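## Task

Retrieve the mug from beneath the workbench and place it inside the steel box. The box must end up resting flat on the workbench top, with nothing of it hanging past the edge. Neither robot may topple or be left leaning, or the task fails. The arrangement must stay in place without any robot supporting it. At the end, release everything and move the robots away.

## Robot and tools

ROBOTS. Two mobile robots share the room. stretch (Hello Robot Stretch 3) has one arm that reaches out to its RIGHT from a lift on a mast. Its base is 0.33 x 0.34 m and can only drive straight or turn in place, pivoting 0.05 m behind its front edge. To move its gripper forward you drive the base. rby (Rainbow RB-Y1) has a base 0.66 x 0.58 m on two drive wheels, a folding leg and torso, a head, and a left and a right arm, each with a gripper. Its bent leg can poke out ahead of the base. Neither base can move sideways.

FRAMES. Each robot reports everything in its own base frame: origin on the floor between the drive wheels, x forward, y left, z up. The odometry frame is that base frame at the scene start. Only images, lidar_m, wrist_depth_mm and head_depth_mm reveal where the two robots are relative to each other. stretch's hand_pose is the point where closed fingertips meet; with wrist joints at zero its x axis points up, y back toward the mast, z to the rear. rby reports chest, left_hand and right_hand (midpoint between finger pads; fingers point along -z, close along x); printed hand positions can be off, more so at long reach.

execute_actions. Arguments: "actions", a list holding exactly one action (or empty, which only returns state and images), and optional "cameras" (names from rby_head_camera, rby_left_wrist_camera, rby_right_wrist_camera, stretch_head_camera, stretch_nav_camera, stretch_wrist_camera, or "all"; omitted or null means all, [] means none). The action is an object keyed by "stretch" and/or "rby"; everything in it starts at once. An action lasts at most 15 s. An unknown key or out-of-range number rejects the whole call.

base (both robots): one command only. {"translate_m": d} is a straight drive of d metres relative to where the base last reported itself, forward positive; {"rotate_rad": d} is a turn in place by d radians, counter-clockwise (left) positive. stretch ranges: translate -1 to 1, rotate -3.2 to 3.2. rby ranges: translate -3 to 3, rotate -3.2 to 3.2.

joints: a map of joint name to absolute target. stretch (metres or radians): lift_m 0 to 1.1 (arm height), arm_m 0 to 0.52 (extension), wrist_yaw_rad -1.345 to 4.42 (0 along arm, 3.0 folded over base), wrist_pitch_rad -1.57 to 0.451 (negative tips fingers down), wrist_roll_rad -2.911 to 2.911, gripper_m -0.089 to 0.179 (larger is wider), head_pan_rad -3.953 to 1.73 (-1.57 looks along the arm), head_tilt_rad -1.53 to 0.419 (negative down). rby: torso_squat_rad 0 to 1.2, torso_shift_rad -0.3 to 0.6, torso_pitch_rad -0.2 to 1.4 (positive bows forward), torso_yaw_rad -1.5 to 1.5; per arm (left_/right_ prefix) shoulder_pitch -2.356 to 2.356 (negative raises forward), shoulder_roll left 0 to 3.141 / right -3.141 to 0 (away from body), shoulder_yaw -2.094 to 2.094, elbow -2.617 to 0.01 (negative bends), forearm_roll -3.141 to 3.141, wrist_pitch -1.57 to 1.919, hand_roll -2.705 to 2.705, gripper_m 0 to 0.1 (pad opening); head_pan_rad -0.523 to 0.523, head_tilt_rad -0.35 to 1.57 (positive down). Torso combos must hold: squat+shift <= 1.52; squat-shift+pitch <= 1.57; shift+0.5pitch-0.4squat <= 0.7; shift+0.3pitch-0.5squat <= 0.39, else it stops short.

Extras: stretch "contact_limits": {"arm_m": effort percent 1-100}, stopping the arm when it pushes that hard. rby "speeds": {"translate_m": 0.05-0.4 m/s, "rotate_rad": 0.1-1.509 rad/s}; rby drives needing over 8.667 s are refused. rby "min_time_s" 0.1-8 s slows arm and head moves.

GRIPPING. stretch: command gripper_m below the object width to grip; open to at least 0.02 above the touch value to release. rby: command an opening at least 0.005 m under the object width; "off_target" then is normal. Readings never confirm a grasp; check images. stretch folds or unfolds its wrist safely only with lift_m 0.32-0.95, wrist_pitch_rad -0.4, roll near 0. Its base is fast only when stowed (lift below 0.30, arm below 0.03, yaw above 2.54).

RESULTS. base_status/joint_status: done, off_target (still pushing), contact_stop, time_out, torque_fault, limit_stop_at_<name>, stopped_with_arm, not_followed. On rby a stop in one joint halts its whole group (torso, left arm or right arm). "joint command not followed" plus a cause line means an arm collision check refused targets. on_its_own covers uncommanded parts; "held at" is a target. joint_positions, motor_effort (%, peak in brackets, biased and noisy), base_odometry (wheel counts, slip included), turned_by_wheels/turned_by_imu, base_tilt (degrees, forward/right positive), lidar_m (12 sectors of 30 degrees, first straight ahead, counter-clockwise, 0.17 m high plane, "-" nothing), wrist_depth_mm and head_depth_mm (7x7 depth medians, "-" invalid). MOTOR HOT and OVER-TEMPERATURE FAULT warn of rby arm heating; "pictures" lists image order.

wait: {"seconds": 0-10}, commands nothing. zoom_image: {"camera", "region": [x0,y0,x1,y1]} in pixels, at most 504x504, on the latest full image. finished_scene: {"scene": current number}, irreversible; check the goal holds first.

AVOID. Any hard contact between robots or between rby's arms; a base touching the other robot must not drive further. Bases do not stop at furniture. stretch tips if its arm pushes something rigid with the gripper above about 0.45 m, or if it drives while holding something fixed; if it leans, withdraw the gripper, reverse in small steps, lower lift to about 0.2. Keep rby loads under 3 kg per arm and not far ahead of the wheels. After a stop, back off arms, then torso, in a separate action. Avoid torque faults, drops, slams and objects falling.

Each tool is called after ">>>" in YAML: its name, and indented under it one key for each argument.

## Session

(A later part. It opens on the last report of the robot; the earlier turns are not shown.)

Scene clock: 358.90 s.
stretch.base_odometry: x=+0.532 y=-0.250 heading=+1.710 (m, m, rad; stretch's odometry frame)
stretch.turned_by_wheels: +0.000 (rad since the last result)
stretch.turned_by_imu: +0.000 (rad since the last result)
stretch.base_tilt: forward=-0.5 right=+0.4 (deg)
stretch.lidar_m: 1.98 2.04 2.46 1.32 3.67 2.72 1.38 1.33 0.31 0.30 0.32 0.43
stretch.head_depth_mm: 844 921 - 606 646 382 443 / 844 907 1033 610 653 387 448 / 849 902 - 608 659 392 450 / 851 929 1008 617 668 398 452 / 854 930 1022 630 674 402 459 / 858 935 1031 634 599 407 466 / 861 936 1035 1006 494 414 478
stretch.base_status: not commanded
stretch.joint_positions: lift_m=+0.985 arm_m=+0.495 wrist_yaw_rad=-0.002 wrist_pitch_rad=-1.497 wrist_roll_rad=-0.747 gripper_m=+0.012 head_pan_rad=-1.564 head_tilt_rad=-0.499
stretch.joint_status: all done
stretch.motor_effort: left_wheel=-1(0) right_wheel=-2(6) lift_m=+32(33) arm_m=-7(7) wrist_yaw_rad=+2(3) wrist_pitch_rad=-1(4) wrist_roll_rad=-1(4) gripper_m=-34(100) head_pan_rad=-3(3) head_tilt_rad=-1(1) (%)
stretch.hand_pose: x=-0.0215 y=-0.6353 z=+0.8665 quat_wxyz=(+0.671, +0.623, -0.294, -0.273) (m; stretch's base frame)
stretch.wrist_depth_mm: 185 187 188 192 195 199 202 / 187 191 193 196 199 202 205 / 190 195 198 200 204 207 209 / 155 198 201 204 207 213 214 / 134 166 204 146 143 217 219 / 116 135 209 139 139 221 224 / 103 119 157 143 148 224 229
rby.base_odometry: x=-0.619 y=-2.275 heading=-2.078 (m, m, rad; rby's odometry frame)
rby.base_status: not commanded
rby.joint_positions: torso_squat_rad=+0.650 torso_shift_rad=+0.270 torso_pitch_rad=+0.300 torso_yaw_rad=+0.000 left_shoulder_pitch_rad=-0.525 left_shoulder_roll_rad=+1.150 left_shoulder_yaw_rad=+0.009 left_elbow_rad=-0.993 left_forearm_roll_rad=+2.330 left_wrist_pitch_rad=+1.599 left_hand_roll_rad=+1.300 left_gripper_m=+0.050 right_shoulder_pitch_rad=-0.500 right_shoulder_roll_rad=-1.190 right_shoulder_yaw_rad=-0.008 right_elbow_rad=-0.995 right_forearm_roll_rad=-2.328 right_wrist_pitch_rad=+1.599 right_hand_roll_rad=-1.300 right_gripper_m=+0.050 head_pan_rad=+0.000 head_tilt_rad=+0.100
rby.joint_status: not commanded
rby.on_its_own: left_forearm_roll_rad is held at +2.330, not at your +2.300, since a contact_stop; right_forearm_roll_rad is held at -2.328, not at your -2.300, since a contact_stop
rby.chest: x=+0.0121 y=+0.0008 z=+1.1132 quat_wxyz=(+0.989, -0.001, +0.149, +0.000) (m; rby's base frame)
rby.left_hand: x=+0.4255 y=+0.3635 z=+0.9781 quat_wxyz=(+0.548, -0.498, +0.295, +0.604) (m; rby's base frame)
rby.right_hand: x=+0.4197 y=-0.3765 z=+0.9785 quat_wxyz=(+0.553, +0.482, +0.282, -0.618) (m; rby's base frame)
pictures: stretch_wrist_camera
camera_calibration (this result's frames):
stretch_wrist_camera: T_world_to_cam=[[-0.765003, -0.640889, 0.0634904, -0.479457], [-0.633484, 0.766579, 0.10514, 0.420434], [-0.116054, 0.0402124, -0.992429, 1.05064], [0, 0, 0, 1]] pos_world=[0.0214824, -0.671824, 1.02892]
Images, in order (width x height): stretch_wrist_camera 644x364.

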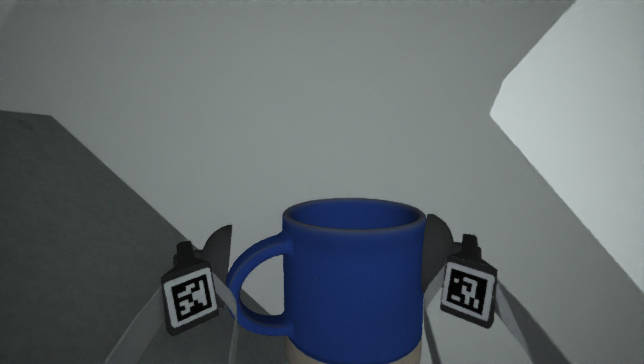

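>>> execute_actions:
  actions:
    - {"stretch":{"joints":{"lift_m":1.1,"wrist_pitch_rad":-1.35}}}
  cameras: ["stretch_wrist_camera"]

>>> execute_actions:
  actions:
    - {"stretch":{"joints":{"wrist_pitch_rad":-0.75}}}
  cameras: ["stretch_wrist_camera"]

Scene clock: 364.33 s.
stretch.base_odometry: x=+0.532 y=-0.250 heading=+1.710 (m, m, rad; stretch's odometry frame)
stretch.turned_by_wheels: +0.000 (rad since the last result)
stretch.turned_by_imu: -0.001 (rad since the last result)
stretch.base_tilt: forward=-0.5 right=+0.4 (deg)
stretch.lidar_m: 1.98 2.04 2.47 1.32 3.69 2.72 1.38 1.33 0.31 0.30 0.32 0.43
stretch.head_depth_mm: - 922 1013 603 647 382 443 / 850 935 1019 610 651 387 447 / - 941 1035 616 660 392 449 / 843 919 1036 621 669 397 453 / 855 930 1024 631 675 403 459 / 858 938 1029 634 600 408 466 / 866 940 1031 1005 495 414 479
stretch.base_status: not commanded
stretch.joint_positions: lift_m=+1.100 arm_m=+0.495 wrist_yaw_rad=-0.002 wrist_pitch_rad=-1.355 wrist_roll_rad=-0.747 gripper_m=+0.040 head_pan_rad=-1.564 head_tilt_rad=-0.499
stretch.joint_status: all done
stretch.on_its_own: gripper_m is held at +0.038, not at your +0.010, by its stall guard, which is still easing
stretch.motor_effort: left_wheel=-1(1) right_wheel=-1(1) lift_m=+43(47) arm_m=-6(6) wrist_yaw_rad=+2(2) wrist_pitch_rad=+2(2) wrist_roll_rad=-1(1) gripper_m=-24(28) head_pan_rad=-3(4) head_tilt_rad=-1(0) (%)
stretch.hand_pose: x=-0.0216 y=-0.6718 z=+0.9830 quat_wxyz=(+0.714, +0.574, -0.312, -0.252) (m; stretch's base frame)
stretch.wrist_depth_mm: 288 296 311 326 339 350 337 / 289 299 310 324 333 357 374 / 292 298 313 325 343 357 376 / 231 298 312 322 344 361 375 / 189 256 314 146 143 363 381 / 157 192 321 140 139 365 382 / 136 166 226 144 151 357 381
rby.base_odometry: x=-0.619 y=-2.275 heading=-2.078 (m, m, rad; rby's odometry frame)
rby.base_status: not commanded
rby.joint_positions: torso_squat_rad=+0.650 torso_shift_rad=+0.270 torso_pitch_rad=+0.300 torso_yaw_rad=+0.000 left_shoulder_pitch_rad=-0.525 left_shoulder_roll_rad=+1.150 left_shoulder_yaw_rad=+0.009 left_elbow_rad=-0.993 left_forearm_roll_rad=+2.330 left_wrist_pitch_rad=+1.599 left_hand_roll_rad=+1.300 left_gripper_m=+0.050 right_shoulder_pitch_rad=-0.500 right_shoulder_roll_rad=-1.190 right_shoulder_yaw_rad=-0.008 right_elbow_rad=-0.995 right_forearm_roll_rad=-2.328 right_wrist_pitch_rad=+1.599 right_hand_roll_rad=-1.300 right_gripper_m=+0.050 head_pan_rad=+0.000 head_tilt_rad=+0.100
rby.joint_status: not commanded
rby.on_its_own: left_forearm_roll_rad is held at +2.330, not at your +2.300, since a contact_stop; right_forearm_roll_rad is held at -2.328, not at your -2.300, since a contact_stop
rby.chest: x=+0.0121 y=+0.0008 z=+1.1132 quat_wxyz=(+0.989, -0.001, +0.149, +0.000) (m; rby's base frame)
rby.left_hand: x=+0.4255 y=+0.3635 z=+0.9781 quat_wxyz=(+0.548, -0.498, +0.295, +0.604) (m; rby's base frame)
rby.right_hand: x=+0.4197 y=-0.3765 z=+0.9785 quat_wxyz=(+0.553, +0.482, +0.282, -0.618) (m; rby's base frame)
pictures: stretch_wrist_camera
camera_calibration (this result's frames):
stretch_wrist_camera: T_world_to_cam=[[-0.764898, -0.625521, 0.153803, -0.588732], [-0.633564, 0.773678, -0.00429342, 0.54845], [-0.116308, -0.100728, -0.988092, 1.06875], [0, 0, 0, 1]] pos_world=[0.021463, -0.684934, 1.14893]
Images, in order (width x height): stretch_wrist_camera 644x364.

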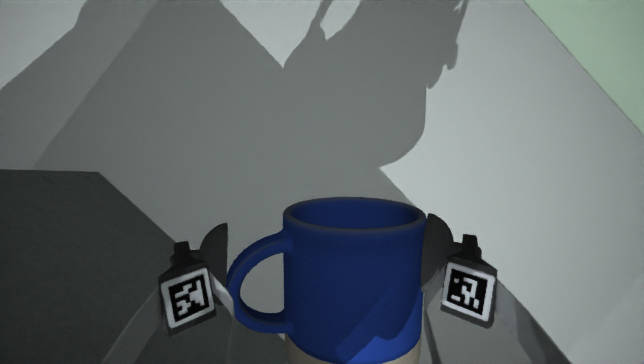

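Scene clock: 365.47 s.
stretch.base_odometry: x=+0.532 y=-0.250 heading=+1.710 (m, m, rad; stretch's odometry frame)
stretch.turned_by_wheels: +0.000 (rad since the last result)
stretch.turned_by_imu: +0.000 (rad since the last result)
stretch.base_tilt: forward=-0.5 right=+0.4 (deg)
stretch.lidar_m: 1.98 2.03 2.47 1.32 3.67 2.71 1.38 1.33 0.31 0.30 0.32 0.43
stretch.head_depth_mm: - 919 1013 606 646 382 442 / 848 935 1014 611 654 388 448 / - 936 977 615 660 392 450 / 846 908 1012 622 667 397 453 / 859 931 1025 630 675 402 459 / 856 936 1031 636 601 407 466 / 862 938 1029 1004 493 414 480
stretch.base_status: not commanded
stretch.joint_positions: lift_m=+1.100 arm_m=+0.495 wrist_yaw_rad=-0.002 wrist_pitch_rad=-0.781 wrist_roll_rad=-0.747 gripper_m=+0.043 head_pan_rad=-1.564 head_tilt_rad=-0.499
stretch.joint_status: all done
stretch.on_its_own: gripper_m is held at +0.042, not at your +0.010, by its stall guard, which is still easing
stretch.motor_effort: left_wheel=-1(2) right_wheel=+0(1) lift_m=+43(43) arm_m=-7(6) wrist_yaw_rad=+2(2) wrist_pitch_rad=+14(14) wrist_roll_rad=-1(1) gripper_m=-23(24) head_pan_rad=-3(4) head_tilt_rad=+0(0) (%)
stretch.hand_pose: x=-0.0218 y=-0.8055 z=+1.0411 quat_wxyz=(+0.847, +0.349, -0.370, -0.153) (m; stretch's base frame)
stretch.wrist_depth_mm: 365 413 384 329 285 252 227 / 339 384 430 368 315 275 247 / 318 363 417 431 360 305 267 / 306 343 394 443 398 338 297 / 289 317 361 146 145 381 326 / 273 294 350 139 139 423 370 / 262 288 316 143 152 485 426
rby.base_odometry: x=-0.619 y=-2.275 heading=-2.078 (m, m, rad; rby's odometry frame)
rby.base_status: not commanded
rby.joint_positions: torso_squat_rad=+0.650 torso_shift_rad=+0.270 torso_pitch_rad=+0.300 torso_yaw_rad=+0.000 left_shoulder_pitch_rad=-0.525 left_shoulder_roll_rad=+1.150 left_shoulder_yaw_rad=+0.009 left_elbow_rad=-0.993 left_forearm_roll_rad=+2.330 left_wrist_pitch_rad=+1.599 left_hand_roll_rad=+1.300 left_gripper_m=+0.050 right_shoulder_pitch_rad=-0.500 right_shoulder_roll_rad=-1.190 right_shoulder_yaw_rad=-0.008 right_elbow_rad=-0.995 right_forearm_roll_rad=-2.328 right_wrist_pitch_rad=+1.599 right_hand_roll_rad=-1.300 right_gripper_m=+0.050 head_pan_rad=+0.000 head_tilt_rad=+0.100
rby.joint_status: not commanded
rby.on_its_own: left_forearm_roll_rad is held at +2.330, not at your +2.300, since a contact_stop; right_forearm_roll_rad is held at -2.328, not at your -2.300, since a contact_stop
rby.chest: x=+0.0121 y=+0.0008 z=+1.1132 quat_wxyz=(+0.989, -0.001, +0.149, +0.000) (m; rby's base frame)
rby.left_hand: x=+0.4255 y=+0.3635 z=+0.9781 quat_wxyz=(+0.548, -0.498, +0.295, +0.604) (m; rby's base frame)
rby.right_hand: x=+0.4197 y=-0.3765 z=+0.9785 quat_wxyz=(+0.553, +0.482, +0.282, -0.618) (m; rby's base frame)
pictures: stretch_wrist_camera
camera_calibration (this result's frames):
stretch_wrist_camera: T_world_to_cam=[[-0.764303, -0.441753, 0.469782, -0.862386], [-0.63414, 0.647144, -0.423169, 0.986186], [-0.11708, -0.621336, -0.774747, 0.471157], [0, 0, 0, 1]] pos_world=[0.0214192, -0.726419, 1.18748]
Images, in order (width x height): stretch_wrist_camera 644x364.

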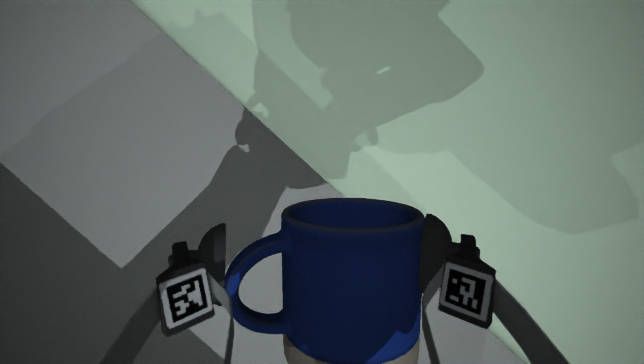

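>>> execute_actions:
  actions:
    - {"stretch":{"base":{"translate_m":-0.1},"joints":{"arm_m":0.41,"wrist_pitch_rad":-0.45,"wrist_roll_rad":0}}}
  cameras: []

>>> execute_actions:
  actions:
    - {"stretch":{"joints":{"wrist_pitch_rad":-0.15}}}
  cameras: []

>>> execute_actions:
  actions:
    - {"stretch":{"joints":{"arm_m":0.09}}}
  cameras: []

>>> execute_actions:
  actions:
    - {"stretch":{"joints":{"wrist_pitch_rad":-0.6,"arm_m":0.14}}}
  cameras: ["stretch_wrist_camera","stretch_nav_camera"]

Scene clock: 376.07 s.
stretch.base_odometry: x=+0.546 y=-0.349 heading=+1.710 (m, m, rad; stretch's odometry frame)
stretch.turned_by_wheels: +0.000 (rad since the last result)
stretch.turned_by_imu: -0.001 (rad since the last result)
stretch.base_tilt: forward=-0.5 right=+0.4 (deg)
stretch.lidar_m: 2.08 2.12 1.36 1.33 3.54 2.61 1.28 1.33 0.31 0.30 0.32 0.44
stretch.head_depth_mm: - 916 1013 606 643 380 430 / 827 945 1011 611 649 385 438 / 821 - 1007 617 652 390 444 / 842 925 1031 626 659 392 450 / 855 931 1024 630 665 392 454 / 855 932 1029 639 671 397 456 / 858 935 1029 645 664 402 459
stretch.base_status: done
stretch.joint_positions: lift_m=+1.100 arm_m=+0.410 wrist_yaw_rad=-0.001 wrist_pitch_rad=-0.490 wrist_roll_rad=-0.002 gripper_m=+0.052 head_pan_rad=-1.564 head_tilt_rad=-0.499
stretch.joint_status: all done
stretch.on_its_own: gripper_m is held at +0.051, not at your +0.010, by its stall guard, which is not easing now
stretch.motor_effort: left_wheel=-2(5) right_wheel=+2(6) lift_m=+43(43) arm_m=-7(9) wrist_yaw_rad=+1(2) wrist_pitch_rad=+18(18) wrist_roll_rad=+1(1) gripper_m=-20(21) head_pan_rad=-4(3) head_tilt_rad=+0(0) (%)
stretch.hand_pose: x=-0.0217 y=-0.7702 z=+1.0967 quat_wxyz=(+0.687, +0.171, -0.685, -0.172) (m; stretch's base frame)
stretch.wrist_depth_mm: 330 331 335 336 338 337 333 / 369 370 374 364 371 372 368 / 412 407 412 413 408 417 413 / 458 459 459 447 459 466 467 / 517 516 514 147 144 521 515 / 457 456 449 139 139 473 456 / 406 408 396 143 149 395 408
rby.base_odometry: x=-0.619 y=-2.275 heading=-2.078 (m, m, rad; rby's odometry frame)
rby.base_status: not commanded
rby.joint_positions: torso_squat_rad=+0.650 torso_shift_rad=+0.270 torso_pitch_rad=+0.300 torso_yaw_rad=+0.000 left_shoulder_pitch_rad=-0.525 left_shoulder_roll_rad=+1.150 left_shoulder_yaw_rad=+0.009 left_elbow_rad=-0.993 left_forearm_roll_rad=+2.330 left_wrist_pitch_rad=+1.599 left_hand_roll_rad=+1.300 left_gripper_m=+0.050 right_shoulder_pitch_rad=-0.500 right_shoulder_roll_rad=-1.190 right_shoulder_yaw_rad=-0.008 right_elbow_rad=-0.995 right_forearm_roll_rad=-2.328 right_wrist_pitch_rad=+1.599 right_hand_roll_rad=-1.300 right_gripper_m=+0.050 head_pan_rad=+0.000 head_tilt_rad=+0.100
rby.joint_status: not commanded
rby.on_its_own: left_forearm_roll_rad is held at +2.330, not at your +2.300, since a contact_stop; right_forearm_roll_rad is held at -2.328, not at your -2.300, since a contact_stop
rby.chest: x=+0.0121 y=+0.0008 z=+1.1132 quat_wxyz=(+0.989, -0.001, +0.149, +0.000) (m; rby's base frame)
rby.left_hand: x=+0.4255 y=+0.3635 z=+0.9781 quat_wxyz=(+0.548, -0.498, +0.295, +0.604) (m; rby's base frame)
rby.right_hand: x=+0.4197 y=-0.3765 z=+0.9785 quat_wxyz=(+0.553, +0.482, +0.282, -0.618) (m; rby's base frame)
pictures: none
No camera images: the call's "cameras" was empty. Leave "cameras" out to get every camera's image.

Scene clock: 377.00 s.
stretch.base_odometry: x=+0.546 y=-0.349 heading=+1.710 (m, m, rad; stretch's odometry frame)
stretch.turned_by_wheels: +0.000 (rad since the last result)
stretch.turned_by_imu: +0.000 (rad since the last result)
stretch.base_tilt: forward=-0.5 right=+0.4 (deg)
stretch.lidar_m: 2.08 2.12 1.36 1.33 3.55 2.62 1.28 1.32 0.31 0.30 0.32 0.44
stretch.head_depth_mm: - 922 1007 607 644 379 430 / 825 947 1016 612 648 385 437 / 817 - 1022 619 653 389 444 / 844 916 1027 627 660 393 452 / 852 930 1026 632 667 391 454 / 859 931 1024 638 675 396 457 / 859 933 1027 644 666 402 459
stretch.base_status: not commanded
stretch.joint_positions: lift_m=+1.100 arm_m=+0.410 wrist_yaw_rad=-0.001 wrist_pitch_rad=-0.197 wrist_roll_rad=-0.002 gripper_m=+0.052 head_pan_rad=-1.564 head_tilt_rad=-0.499
stretch.joint_status: all done
stretch.on_its_own: gripper_m is held at +0.051, not at your +0.010, by its stall guard, which is not easing now
stretch.motor_effort: left_wheel=-2(2) right_wheel=+1(1) lift_m=+43(42) arm_m=-7(6) wrist_yaw_rad=+1(1) wrist_pitch_rad=+21(20) wrist_roll_rad=+1(0) gripper_m=-20(20) head_pan_rad=-3(3) head_tilt_rad=+0(0) (%)
stretch.hand_pose: x=-0.0217 y=-0.8019 z=+1.1648 quat_wxyz=(+0.705, +0.069, -0.703, -0.070) (m; stretch's base frame)
stretch.wrist_depth_mm: 323 325 327 325 329 325 333 / 343 345 344 343 350 346 351 / 367 365 365 363 368 371 369 / 387 391 395 385 391 394 392 / 417 417 416 148 143 416 416 / 445 449 444 140 140 450 453 / 486 487 493 143 148 484 483
rby.base_odometry: x=-0.619 y=-2.275 heading=-2.078 (m, m, rad; rby's odometry frame)
rby.base_status: not commanded
rby.joint_positions: torso_squat_rad=+0.650 torso_shift_rad=+0.270 torso_pitch_rad=+0.300 torso_yaw_rad=+0.000 left_shoulder_pitch_rad=-0.525 left_shoulder_roll_rad=+1.150 left_shoulder_yaw_rad=+0.009 left_elbow_rad=-0.993 left_forearm_roll_rad=+2.330 left_wrist_pitch_rad=+1.599 left_hand_roll_rad=+1.300 left_gripper_m=+0.050 right_shoulder_pitch_rad=-0.500 right_shoulder_roll_rad=-1.190 right_shoulder_yaw_rad=-0.008 right_elbow_rad=-0.995 right_forearm_roll_rad=-2.328 right_wrist_pitch_rad=+1.599 right_hand_roll_rad=-1.300 right_gripper_m=+0.050 head_pan_rad=+0.000 head_tilt_rad=+0.100
rby.joint_status: not commanded
rby.on_its_own: left_forearm_roll_rad is held at +2.330, not at your +2.300, since a contact_stop; right_forearm_roll_rad is held at -2.328, not at your -2.300, since a contact_stop
rby.chest: x=+0.0121 y=+0.0008 z=+1.1132 quat_wxyz=(+0.989, -0.001, +0.149, +0.000) (m; rby's base frame)
rby.left_hand: x=+0.4255 y=+0.3635 z=+0.9781 quat_wxyz=(+0.548, -0.498, +0.295, +0.604) (m; rby's base frame)
rby.right_hand: x=+0.4197 y=-0.3765 z=+0.9785 quat_wxyz=(+0.553, +0.482, +0.282, -0.618) (m; rby's base frame)
pictures: none
No camera images: the call's "cameras" was empty. Leave "cameras" out to get every camera's image.

Scene clock: 380.57 s.
stretch.base_odometry: x=+0.546 y=-0.349 heading=+1.710 (m, m, rad; stretch's odometry frame)
stretch.turned_by_wheels: +0.000 (rad since the last result)
stretch.turned_by_imu: -0.001 (rad since the last result)
stretch.base_tilt: forward=-0.5 right=+0.4 (deg)
stretch.lidar_m: 2.08 2.12 1.37 1.33 3.54 2.61 1.28 1.32 0.31 0.30 0.32 0.44
stretch.head_depth_mm: - - - 596 645 380 431 / - - - - 647 385 437 / 829 - - - 655 390 444 / 838 930 989 624 660 389 451 / 855 930 1026 634 667 393 455 / 856 933 1025 638 674 396 456 / 857 932 1031 645 665 403 460
stretch.base_status: not commanded
stretch.joint_positions: lift_m=+1.100 arm_m=+0.090 wrist_yaw_rad=-0.001 wrist_pitch_rad=-0.195 wrist_roll_rad=-0.002 gripper_m=+0.052 head_pan_rad=-1.564 head_tilt_rad=-0.499
stretch.joint_status: all done
stretch.on_its_own: gripper_m is held at +0.051, not at your +0.010, by its stall guard, which is not easing now
stretch.motor_effort: left_wheel=-2(2) right_wheel=+1(1) lift_m=+44(43) arm_m=-6(6) wrist_yaw_rad=+1(1) wrist_pitch_rad=+20(21) wrist_roll_rad=+0(1) gripper_m=-20(20) head_pan_rad=-3(4) head_tilt_rad=+0(0) (%)
stretch.hand_pose: x=-0.0217 y=-0.4820 z=+1.1651 quat_wxyz=(+0.704, +0.069, -0.703, -0.069) (m; stretch's base frame)
stretch.wrist_depth_mm: 610 620 633 625 615 623 614 / 671 667 648 676 670 661 665 / 684 692 706 691 722 695 675 / 730 762 747 731 740 752 742 / 807 760 788 147 144 773 806 / 839 642 646 140 139 689 649 / 312 308 301 142 149 290 536
rby.base_odometry: x=-0.619 y=-2.275 heading=-2.078 (m, m, rad; rby's odometry frame)
rby.base_status: not commanded
rby.joint_positions: torso_squat_rad=+0.650 torso_shift_rad=+0.270 torso_pitch_rad=+0.300 torso_yaw_rad=+0.000 left_shoulder_pitch_rad=-0.525 left_shoulder_roll_rad=+1.150 left_shoulder_yaw_rad=+0.009 left_elbow_rad=-0.993 left_forearm_roll_rad=+2.330 left_wrist_pitch_rad=+1.599 left_hand_roll_rad=+1.300 left_gripper_m=+0.050 right_shoulder_pitch_rad=-0.500 right_shoulder_roll_rad=-1.190 right_shoulder_yaw_rad=-0.008 right_elbow_rad=-0.995 right_forearm_roll_rad=-2.328 right_wrist_pitch_rad=+1.599 right_hand_roll_rad=-1.300 right_gripper_m=+0.050 head_pan_rad=+0.000 head_tilt_rad=+0.100
rby.joint_status: not commanded
rby.on_its_own: left_forearm_roll_rad is held at +2.330, not at your +2.300, since a contact_stop; right_forearm_roll_rad is held at -2.328, not at your -2.300, since a contact_stop
rby.chest: x=+0.0121 y=+0.0008 z=+1.1132 quat_wxyz=(+0.989, -0.001, +0.149, +0.000) (m; rby's base frame)
rby.left_hand: x=+0.4255 y=+0.3635 z=+0.9781 quat_wxyz=(+0.548, -0.498, +0.295, +0.604) (m; rby's base frame)
rby.right_hand: x=+0.4197 y=-0.3765 z=+0.9785 quat_wxyz=(+0.553, +0.482, +0.282, -0.618) (m; rby's base frame)
pictures: none
No camera images: the call's "cameras" was empty. Leave "cameras" out to get every camera's image.

Scene clock: 382.03 s.
stretch.base_odometry: x=+0.546 y=-0.349 heading=+1.710 (m, m, rad; stretch's odometry frame)
stretch.turned_by_wheels: +0.000 (rad since the last result)
stretch.turned_by_imu: +0.000 (rad since the last result)
stretch.base_tilt: forward=-0.5 right=+0.4 (deg)
stretch.lidar_m: 2.08 2.12 1.37 1.33 3.53 2.62 1.28 1.33 0.31 0.30 0.32 0.44
stretch.head_depth_mm: - - - 606 645 381 431 / - - - 603 650 385 438 / 826 - - - 653 389 444 / 842 922 1020 611 658 389 451 / 853 933 1024 632 668 392 453 / 854 936 1031 639 674 397 456 / 858 936 1037 644 668 401 461
stretch.base_status: not commanded
stretch.joint_positions: lift_m=+1.100 arm_m=+0.140 wrist_yaw_rad=-0.001 wrist_pitch_rad=-0.629 wrist_roll_rad=-0.001 gripper_m=+0.052 head_pan_rad=-1.564 head_tilt_rad=-0.499
stretch.joint_status: all done
stretch.on_its_own: gripper_m is held at +0.051, not at your +0.010, by its stall guard, which is not easing now
stretch.motor_effort: left_wheel=-2(2) right_wheel=+0(1) lift_m=+43(43) arm_m=+5(6) wrist_yaw_rad=+1(1) wrist_pitch_rad=+13(18) wrist_roll_rad=+0(0) gripper_m=-20(20) head_pan_rad=-3(3) head_tilt_rad=-1(0) (%)
stretch.hand_pose: x=-0.0217 y=-0.4775 z=+1.0681 quat_wxyz=(+0.673, +0.219, -0.672, -0.219) (m; stretch's base frame)
stretch.wrist_depth_mm: 621 610 622 617 613 624 616 / 710 684 679 701 693 706 677 / 744 628 648 642 653 640 657 / 286 280 537 541 543 551 546 / 312 315 297 148 143 287 262 / 335 392 369 139 139 337 268 / 330 366 357 143 149 366 269
rby.base_odometry: x=-0.619 y=-2.275 heading=-2.078 (m, m, rad; rby's odometry frame)
rby.base_status: not commanded
rby.joint_positions: torso_squat_rad=+0.650 torso_shift_rad=+0.270 torso_pitch_rad=+0.300 torso_yaw_rad=+0.000 left_shoulder_pitch_rad=-0.525 left_shoulder_roll_rad=+1.150 left_shoulder_yaw_rad=+0.009 left_elbow_rad=-0.993 left_forearm_roll_rad=+2.330 left_wrist_pitch_rad=+1.599 left_hand_roll_rad=+1.300 left_gripper_m=+0.050 right_shoulder_pitch_rad=-0.500 right_shoulder_roll_rad=-1.190 right_shoulder_yaw_rad=-0.008 right_elbow_rad=-0.995 right_forearm_roll_rad=-2.328 right_wrist_pitch_rad=+1.599 right_hand_roll_rad=-1.300 right_gripper_m=+0.050 head_pan_rad=+0.000 head_tilt_rad=+0.100
rby.joint_status: not commanded
rby.on_its_own: left_forearm_roll_rad is held at +2.330, not at your +2.300, since a contact_stop; right_forearm_roll_rad is held at -2.328, not at your -2.300, since a contact_stop
rby.chest: x=+0.0121 y=+0.0008 z=+1.1132 quat_wxyz=(+0.989, -0.001, +0.149, +0.000) (m; rby's base frame)
rby.left_hand: x=+0.4255 y=+0.3635 z=+0.9781 quat_wxyz=(+0.548, -0.498, +0.295, +0.604) (m; rby's base frame)
rby.right_hand: x=+0.4197 y=-0.3765 z=+0.9785 quat_wxyz=(+0.553, +0.482, +0.282, -0.618) (m; rby's base frame)
pictures: stretch_nav_camera (sideways: a quarter turn counterclockwise sets it upright), stretch_wrist_camera
camera_calibration (this result's frames):
stretch_nav_camera: T_world_to_cam=[[0.0126153, -0.46949, 0.882848, -1.10452], [-0.999917, -0.00816082, 0.00994833, 0.0478741], [0.00253412, -0.8829, -0.469554, 0.573923], [0, 0, 0, 1]] pos_world=[0.0603496, -0.0114522, 1.24413]
stretch_wrist_camera: T_world_to_cam=[[-0.998889, 0.0395314, -0.0256346, 0.0237637], [0.0461381, 0.710468, -0.702215, 1.1285], [-0.00954695, -0.702618, -0.711503, 0.591867], [0, 0, 0, 1]] pos_world=[-0.0226791, -0.386849, 1.21418]
Images, in order (width x height): stretch_nav_camera 672x504, stretch_wrist_camera 644x364.

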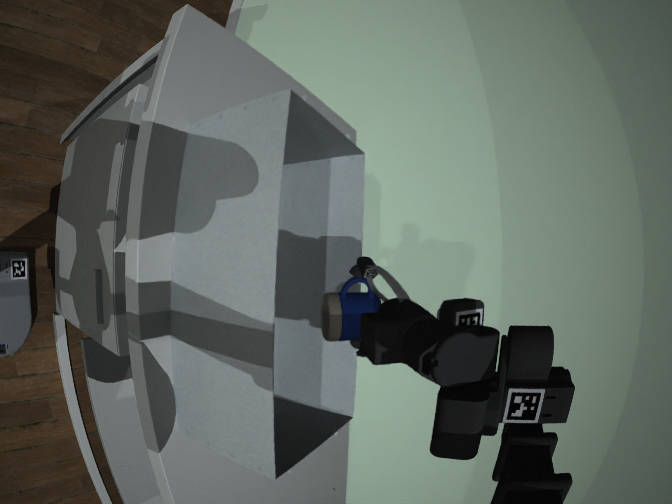

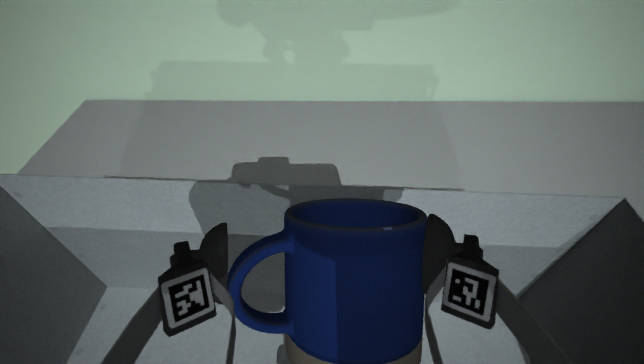

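>>> execute_actions:
  actions:
    - {"stretch":{"joints":{"wrist_pitch_rad":-0.8,"arm_m":0.2}}}
  cameras: []

>>> execute_actions:
  actions:
    - {"stretch":{"joints":{"wrist_pitch_rad":-1.1,"arm_m":0.27}}}
  cameras: []

>>> execute_actions:
  actions:
    - {"stretch":{"joints":{"wrist_pitch_rad":-1.4,"arm_m":0.33}}}
  cameras: ["stretch_wrist_camera","stretch_nav_camera"]

Scene clock: 386.83 s.
stretch.base_odometry: x=+0.546 y=-0.349 heading=+1.710 (m, m, rad; stretch's odometry frame)
stretch.turned_by_wheels: +0.000 (rad since the last result)
stretch.turned_by_imu: -0.001 (rad since the last result)
stretch.base_tilt: forward=-0.5 right=+0.4 (deg)
stretch.lidar_m: 2.07 2.12 1.36 1.33 3.52 2.60 1.28 1.32 0.31 0.30 0.31 0.44
stretch.head_depth_mm: - - 1032 608 645 380 432 / - - 1032 613 650 385 437 / 828 - - 492 653 389 445 / 843 929 1029 623 659 389 451 / 854 931 1024 633 664 392 453 / 855 936 1025 638 672 397 456 / 860 939 1030 643 663 402 461
stretch.base_status: not commanded
stretch.joint_positions: lift_m=+1.100 arm_m=+0.200 wrist_yaw_rad=-0.001 wrist_pitch_rad=-0.823 wrist_roll_rad=-0.001 gripper_m=+0.052 head_pan_rad=-1.564 head_tilt_rad=-0.499
stretch.joint_status: all done
stretch.on_its_own: gripper_m is held at +0.051, not at your +0.010, by its stall guard, which is not easing now
stretch.motor_effort: left_wheel=-2(2) right_wheel=+1(1) lift_m=+42(43) arm_m=+6(7) wrist_yaw_rad=+1(1) wrist_pitch_rad=+10(14) wrist_roll_rad=+0(0) gripper_m=-20(20) head_pan_rad=-3(3) head_tilt_rad=+0(0) (%)
stretch.hand_pose: x=-0.0217 y=-0.5012 z=+1.0343 quat_wxyz=(+0.649, +0.283, -0.647, -0.283) (m; stretch's base frame)
stretch.wrist_depth_mm: 616 606 607 610 603 608 612 / 551 561 558 566 561 554 565 / 499 492 487 501 493 493 490 / 238 231 226 222 225 222 228 / 309 318 285 148 143 278 255 / 333 360 357 140 139 350 270 / 321 330 328 144 150 332 267
rby.base_odometry: x=-0.619 y=-2.275 heading=-2.078 (m, m, rad; rby's odometry frame)
rby.base_status: not commanded
rby.joint_positions: torso_squat_rad=+0.650 torso_shift_rad=+0.270 torso_pitch_rad=+0.300 torso_yaw_rad=+0.000 left_shoulder_pitch_rad=-0.525 left_shoulder_roll_rad=+1.150 left_shoulder_yaw_rad=+0.009 left_elbow_rad=-0.993 left_forearm_roll_rad=+2.330 left_wrist_pitch_rad=+1.599 left_hand_roll_rad=+1.300 left_gripper_m=+0.050 right_shoulder_pitch_rad=-0.500 right_shoulder_roll_rad=-1.190 right_shoulder_yaw_rad=-0.008 right_elbow_rad=-0.995 right_forearm_roll_rad=-2.328 right_wrist_pitch_rad=+1.599 right_hand_roll_rad=-1.300 right_gripper_m=+0.050 head_pan_rad=+0.000 head_tilt_rad=+0.100
rby.joint_status: not commanded
rby.on_its_own: left_forearm_roll_rad is held at +2.330, not at your +2.300, since a contact_stop; right_forearm_roll_rad is held at -2.328, not at your -2.300, since a contact_stop
rby.chest: x=+0.0121 y=+0.0008 z=+1.1132 quat_wxyz=(+0.989, -0.001, +0.149, +0.000) (m; rby's base frame)
rby.left_hand: x=+0.4255 y=+0.3635 z=+0.9781 quat_wxyz=(+0.548, -0.498, +0.295, +0.604) (m; rby's base frame)
rby.right_hand: x=+0.4197 y=-0.3765 z=+0.9785 quat_wxyz=(+0.553, +0.482, +0.282, -0.618) (m; rby's base frame)
pictures: none
No camera images: the call's "cameras" was empty. Leave "cameras" out to get every camera's image.

Scene clock: 388.53 s.
stretch.base_odometry: x=+0.546 y=-0.349 heading=+1.710 (m, m, rad; stretch's odometry frame)
stretch.turned_by_wheels: +0.000 (rad since the last result)
stretch.turned_by_imu: +0.000 (rad since the last result)
stretch.base_tilt: forward=-0.5 right=+0.4 (deg)
stretch.lidar_m: 2.08 2.12 1.37 1.33 3.53 2.61 1.28 1.32 0.31 0.30 0.31 0.44
stretch.head_depth_mm: - 905 1005 605 643 380 432 / - - 1014 1007 648 385 437 / 826 - - 534 545 390 444 / 841 927 1023 601 659 392 451 / 857 932 1021 633 665 392 454 / 855 932 1028 638 674 397 456 / 862 936 1032 643 665 402 460
stretch.base_status: not commanded
stretch.joint_positions: lift_m=+1.100 arm_m=+0.270 wrist_yaw_rad=-0.001 wrist_pitch_rad=-1.110 wrist_roll_rad=-0.001 gripper_m=+0.052 head_pan_rad=-1.564 head_tilt_rad=-0.499
stretch.joint_status: all done
stretch.on_its_own: gripper_m is held at +0.051, not at your +0.010, by its stall guard, which is not easing now
stretch.motor_effort: left_wheel=-2(2) right_wheel=+1(0) lift_m=+43(44) arm_m=+5(9) wrist_yaw_rad=+1(1) wrist_pitch_rad=+4(11) wrist_roll_rad=+0(0) gripper_m=-20(20) head_pan_rad=-4(4) head_tilt_rad=-1(0) (%)
stretch.hand_pose: x=-0.0217 y=-0.5068 z=+0.9982 quat_wxyz=(+0.601, +0.373, -0.600, -0.373) (m; stretch's base frame)
stretch.wrist_depth_mm: 413 418 412 418 420 422 422 / 392 395 399 390 395 398 401 / 184 178 185 178 380 380 384 / 280 265 252 217 222 217 205 / 335 337 345 147 143 346 271 / 324 326 327 140 140 330 270 / 309 312 311 144 150 313 265
rby.base_odometry: x=-0.619 y=-2.275 heading=-2.078 (m, m, rad; rby's odometry frame)
rby.base_status: not commanded
rby.joint_positions: torso_squat_rad=+0.650 torso_shift_rad=+0.270 torso_pitch_rad=+0.300 torso_yaw_rad=+0.000 left_shoulder_pitch_rad=-0.525 left_shoulder_roll_rad=+1.150 left_shoulder_yaw_rad=+0.009 left_elbow_rad=-0.993 left_forearm_roll_rad=+2.330 left_wrist_pitch_rad=+1.599 left_hand_roll_rad=+1.300 left_gripper_m=+0.050 right_shoulder_pitch_rad=-0.500 right_shoulder_roll_rad=-1.190 right_shoulder_yaw_rad=-0.008 right_elbow_rad=-0.995 right_forearm_roll_rad=-2.328 right_wrist_pitch_rad=+1.599 right_hand_roll_rad=-1.300 right_gripper_m=+0.050 head_pan_rad=+0.000 head_tilt_rad=+0.100
rby.joint_status: not commanded
rby.on_its_own: left_forearm_roll_rad is held at +2.330, not at your +2.300, since a contact_stop; right_forearm_roll_rad is held at -2.328, not at your -2.300, since a contact_stop
rby.chest: x=+0.0121 y=+0.0008 z=+1.1132 quat_wxyz=(+0.989, -0.001, +0.149, +0.000) (m; rby's base frame)
rby.left_hand: x=+0.4255 y=+0.3635 z=+0.9781 quat_wxyz=(+0.548, -0.498, +0.295, +0.604) (m; rby's base frame)
rby.right_hand: x=+0.4197 y=-0.3765 z=+0.9785 quat_wxyz=(+0.553, +0.482, +0.282, -0.618) (m; rby's base frame)
pictures: none
No camera images: the call's "cameras" was empty. Leave "cameras" out to get every camera's image.

Scene clock: 390.13 s.
stretch.base_odometry: x=+0.546 y=-0.349 heading=+1.710 (m, m, rad; stretch's odometry frame)
stretch.turned_by_wheels: +0.000 (rad since the last result)
stretch.turned_by_imu: +0.000 (rad since the last result)
stretch.base_tilt: forward=-0.5 right=+0.4 (deg)
stretch.lidar_m: 2.08 2.12 1.36 1.33 3.53 2.61 1.28 1.33 0.31 0.30 0.31 0.44
stretch.head_depth_mm: - 917 1009 608 644 379 431 / - - 1010 808 649 385 437 / 832 - - 595 507 389 445 / 841 932 1020 609 658 393 451 / 855 933 1022 632 668 392 453 / 856 936 1021 638 675 397 456 / 855 935 1029 645 664 402 461
stretch.base_status: not commanded
stretch.joint_positions: lift_m=+1.100 arm_m=+0.330 wrist_yaw_rad=-0.001 wrist_pitch_rad=-1.397 wrist_roll_rad=-0.001 gripper_m=+0.052 head_pan_rad=-1.564 head_tilt_rad=-0.499
stretch.joint_status: all done
stretch.on_its_own: gripper_m is held at +0.051, not at your +0.010, by its stall guard, which is not easing now
stretch.motor_effort: left_wheel=-2(2) right_wheel=+1(1) lift_m=+42(44) arm_m=+6(4) wrist_yaw_rad=+1(1) wrist_pitch_rad=-2(5) wrist_roll_rad=+0(0) gripper_m=-20(19) head_pan_rad=-3(4) head_tilt_rad=+0(1) (%)
stretch.hand_pose: x=-0.0216 y=-0.4951 z=+0.9819 quat_wxyz=(+0.542, +0.455, -0.541, -0.455) (m; stretch's base frame)
stretch.wrist_depth_mm: 321 322 322 323 323 327 325 / 323 318 322 322 324 327 324 / 264 234 208 189 172 160 173 / 318 322 324 325 321 325 272 / 321 318 325 147 142 327 271 / 323 321 319 140 139 328 269 / 324 323 320 144 149 324 264
rby.base_odometry: x=-0.619 y=-2.275 heading=-2.078 (m, m, rad; rby's odometry frame)
rby.base_status: not commanded
rby.joint_positions: torso_squat_rad=+0.650 torso_shift_rad=+0.270 torso_pitch_rad=+0.300 torso_yaw_rad=+0.000 left_shoulder_pitch_rad=-0.525 left_shoulder_roll_rad=+1.150 left_shoulder_yaw_rad=+0.009 left_elbow_rad=-0.993 left_forearm_roll_rad=+2.330 left_wrist_pitch_rad=+1.599 left_hand_roll_rad=+1.300 left_gripper_m=+0.050 right_shoulder_pitch_rad=-0.500 right_shoulder_roll_rad=-1.190 right_shoulder_yaw_rad=-0.008 right_elbow_rad=-0.995 right_forearm_roll_rad=-2.328 right_wrist_pitch_rad=+1.599 right_hand_roll_rad=-1.300 right_gripper_m=+0.050 head_pan_rad=+0.000 head_tilt_rad=+0.100
rby.joint_status: not commanded
rby.on_its_own: left_forearm_roll_rad is held at +2.330, not at your +2.300, since a contact_stop; right_forearm_roll_rad is held at -2.328, not at your -2.300, since a contact_stop
rby.chest: x=+0.0121 y=+0.0008 z=+1.1132 quat_wxyz=(+0.989, -0.001, +0.149, +0.000) (m; rby's base frame)
rby.left_hand: x=+0.4255 y=+0.3635 z=+0.9781 quat_wxyz=(+0.548, -0.498, +0.295, +0.604) (m; rby's base frame)
rby.right_hand: x=+0.4197 y=-0.3765 z=+0.9785 quat_wxyz=(+0.553, +0.482, +0.282, -0.618) (m; rby's base frame)
pictures: stretch_nav_camera (sideways: a quarter turn counterclockwise sets it upright), stretch_wrist_camera
camera_calibration (this result's frames):
stretch_nav_camera: T_world_to_cam=[[0.0126154, -0.46949, 0.882848, -1.10452], [-0.999917, -0.00816094, 0.00994833, 0.0478741], [0.00253422, -0.8829, -0.469554, 0.573923], [0, 0, 0, 1]] pos_world=[0.0603496, -0.0114522, 1.24413]
stretch_wrist_camera: T_world_to_cam=[[-0.998855, 0.0470413, 0.00875017, -0.00774674], [0.0469361, 0.998827, -0.0118623, 0.545357], [-0.00929793, -0.011438, -0.999891, 1.14355], [0, 0, 0, 1]] pos_world=[-0.0227021, -0.531273, 1.14996]
Images, in order (width x height): stretch_nav_camera 672x504, stretch_wrist_camera 644x364.

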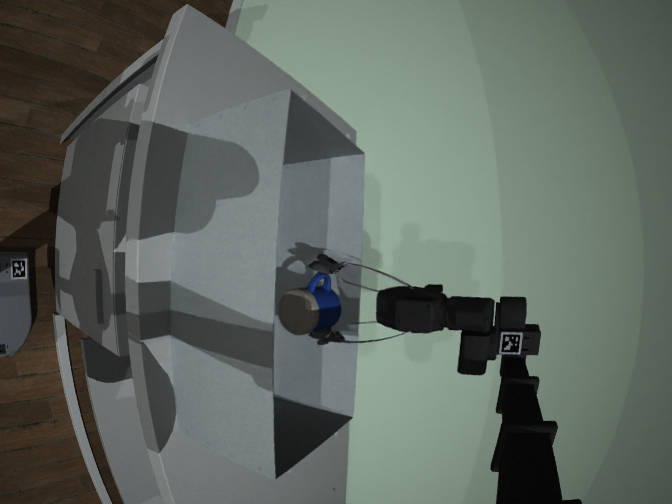

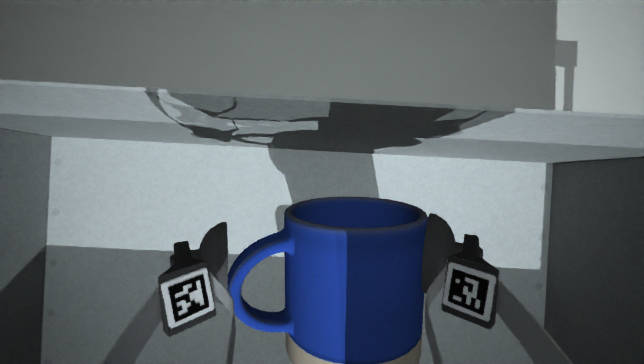

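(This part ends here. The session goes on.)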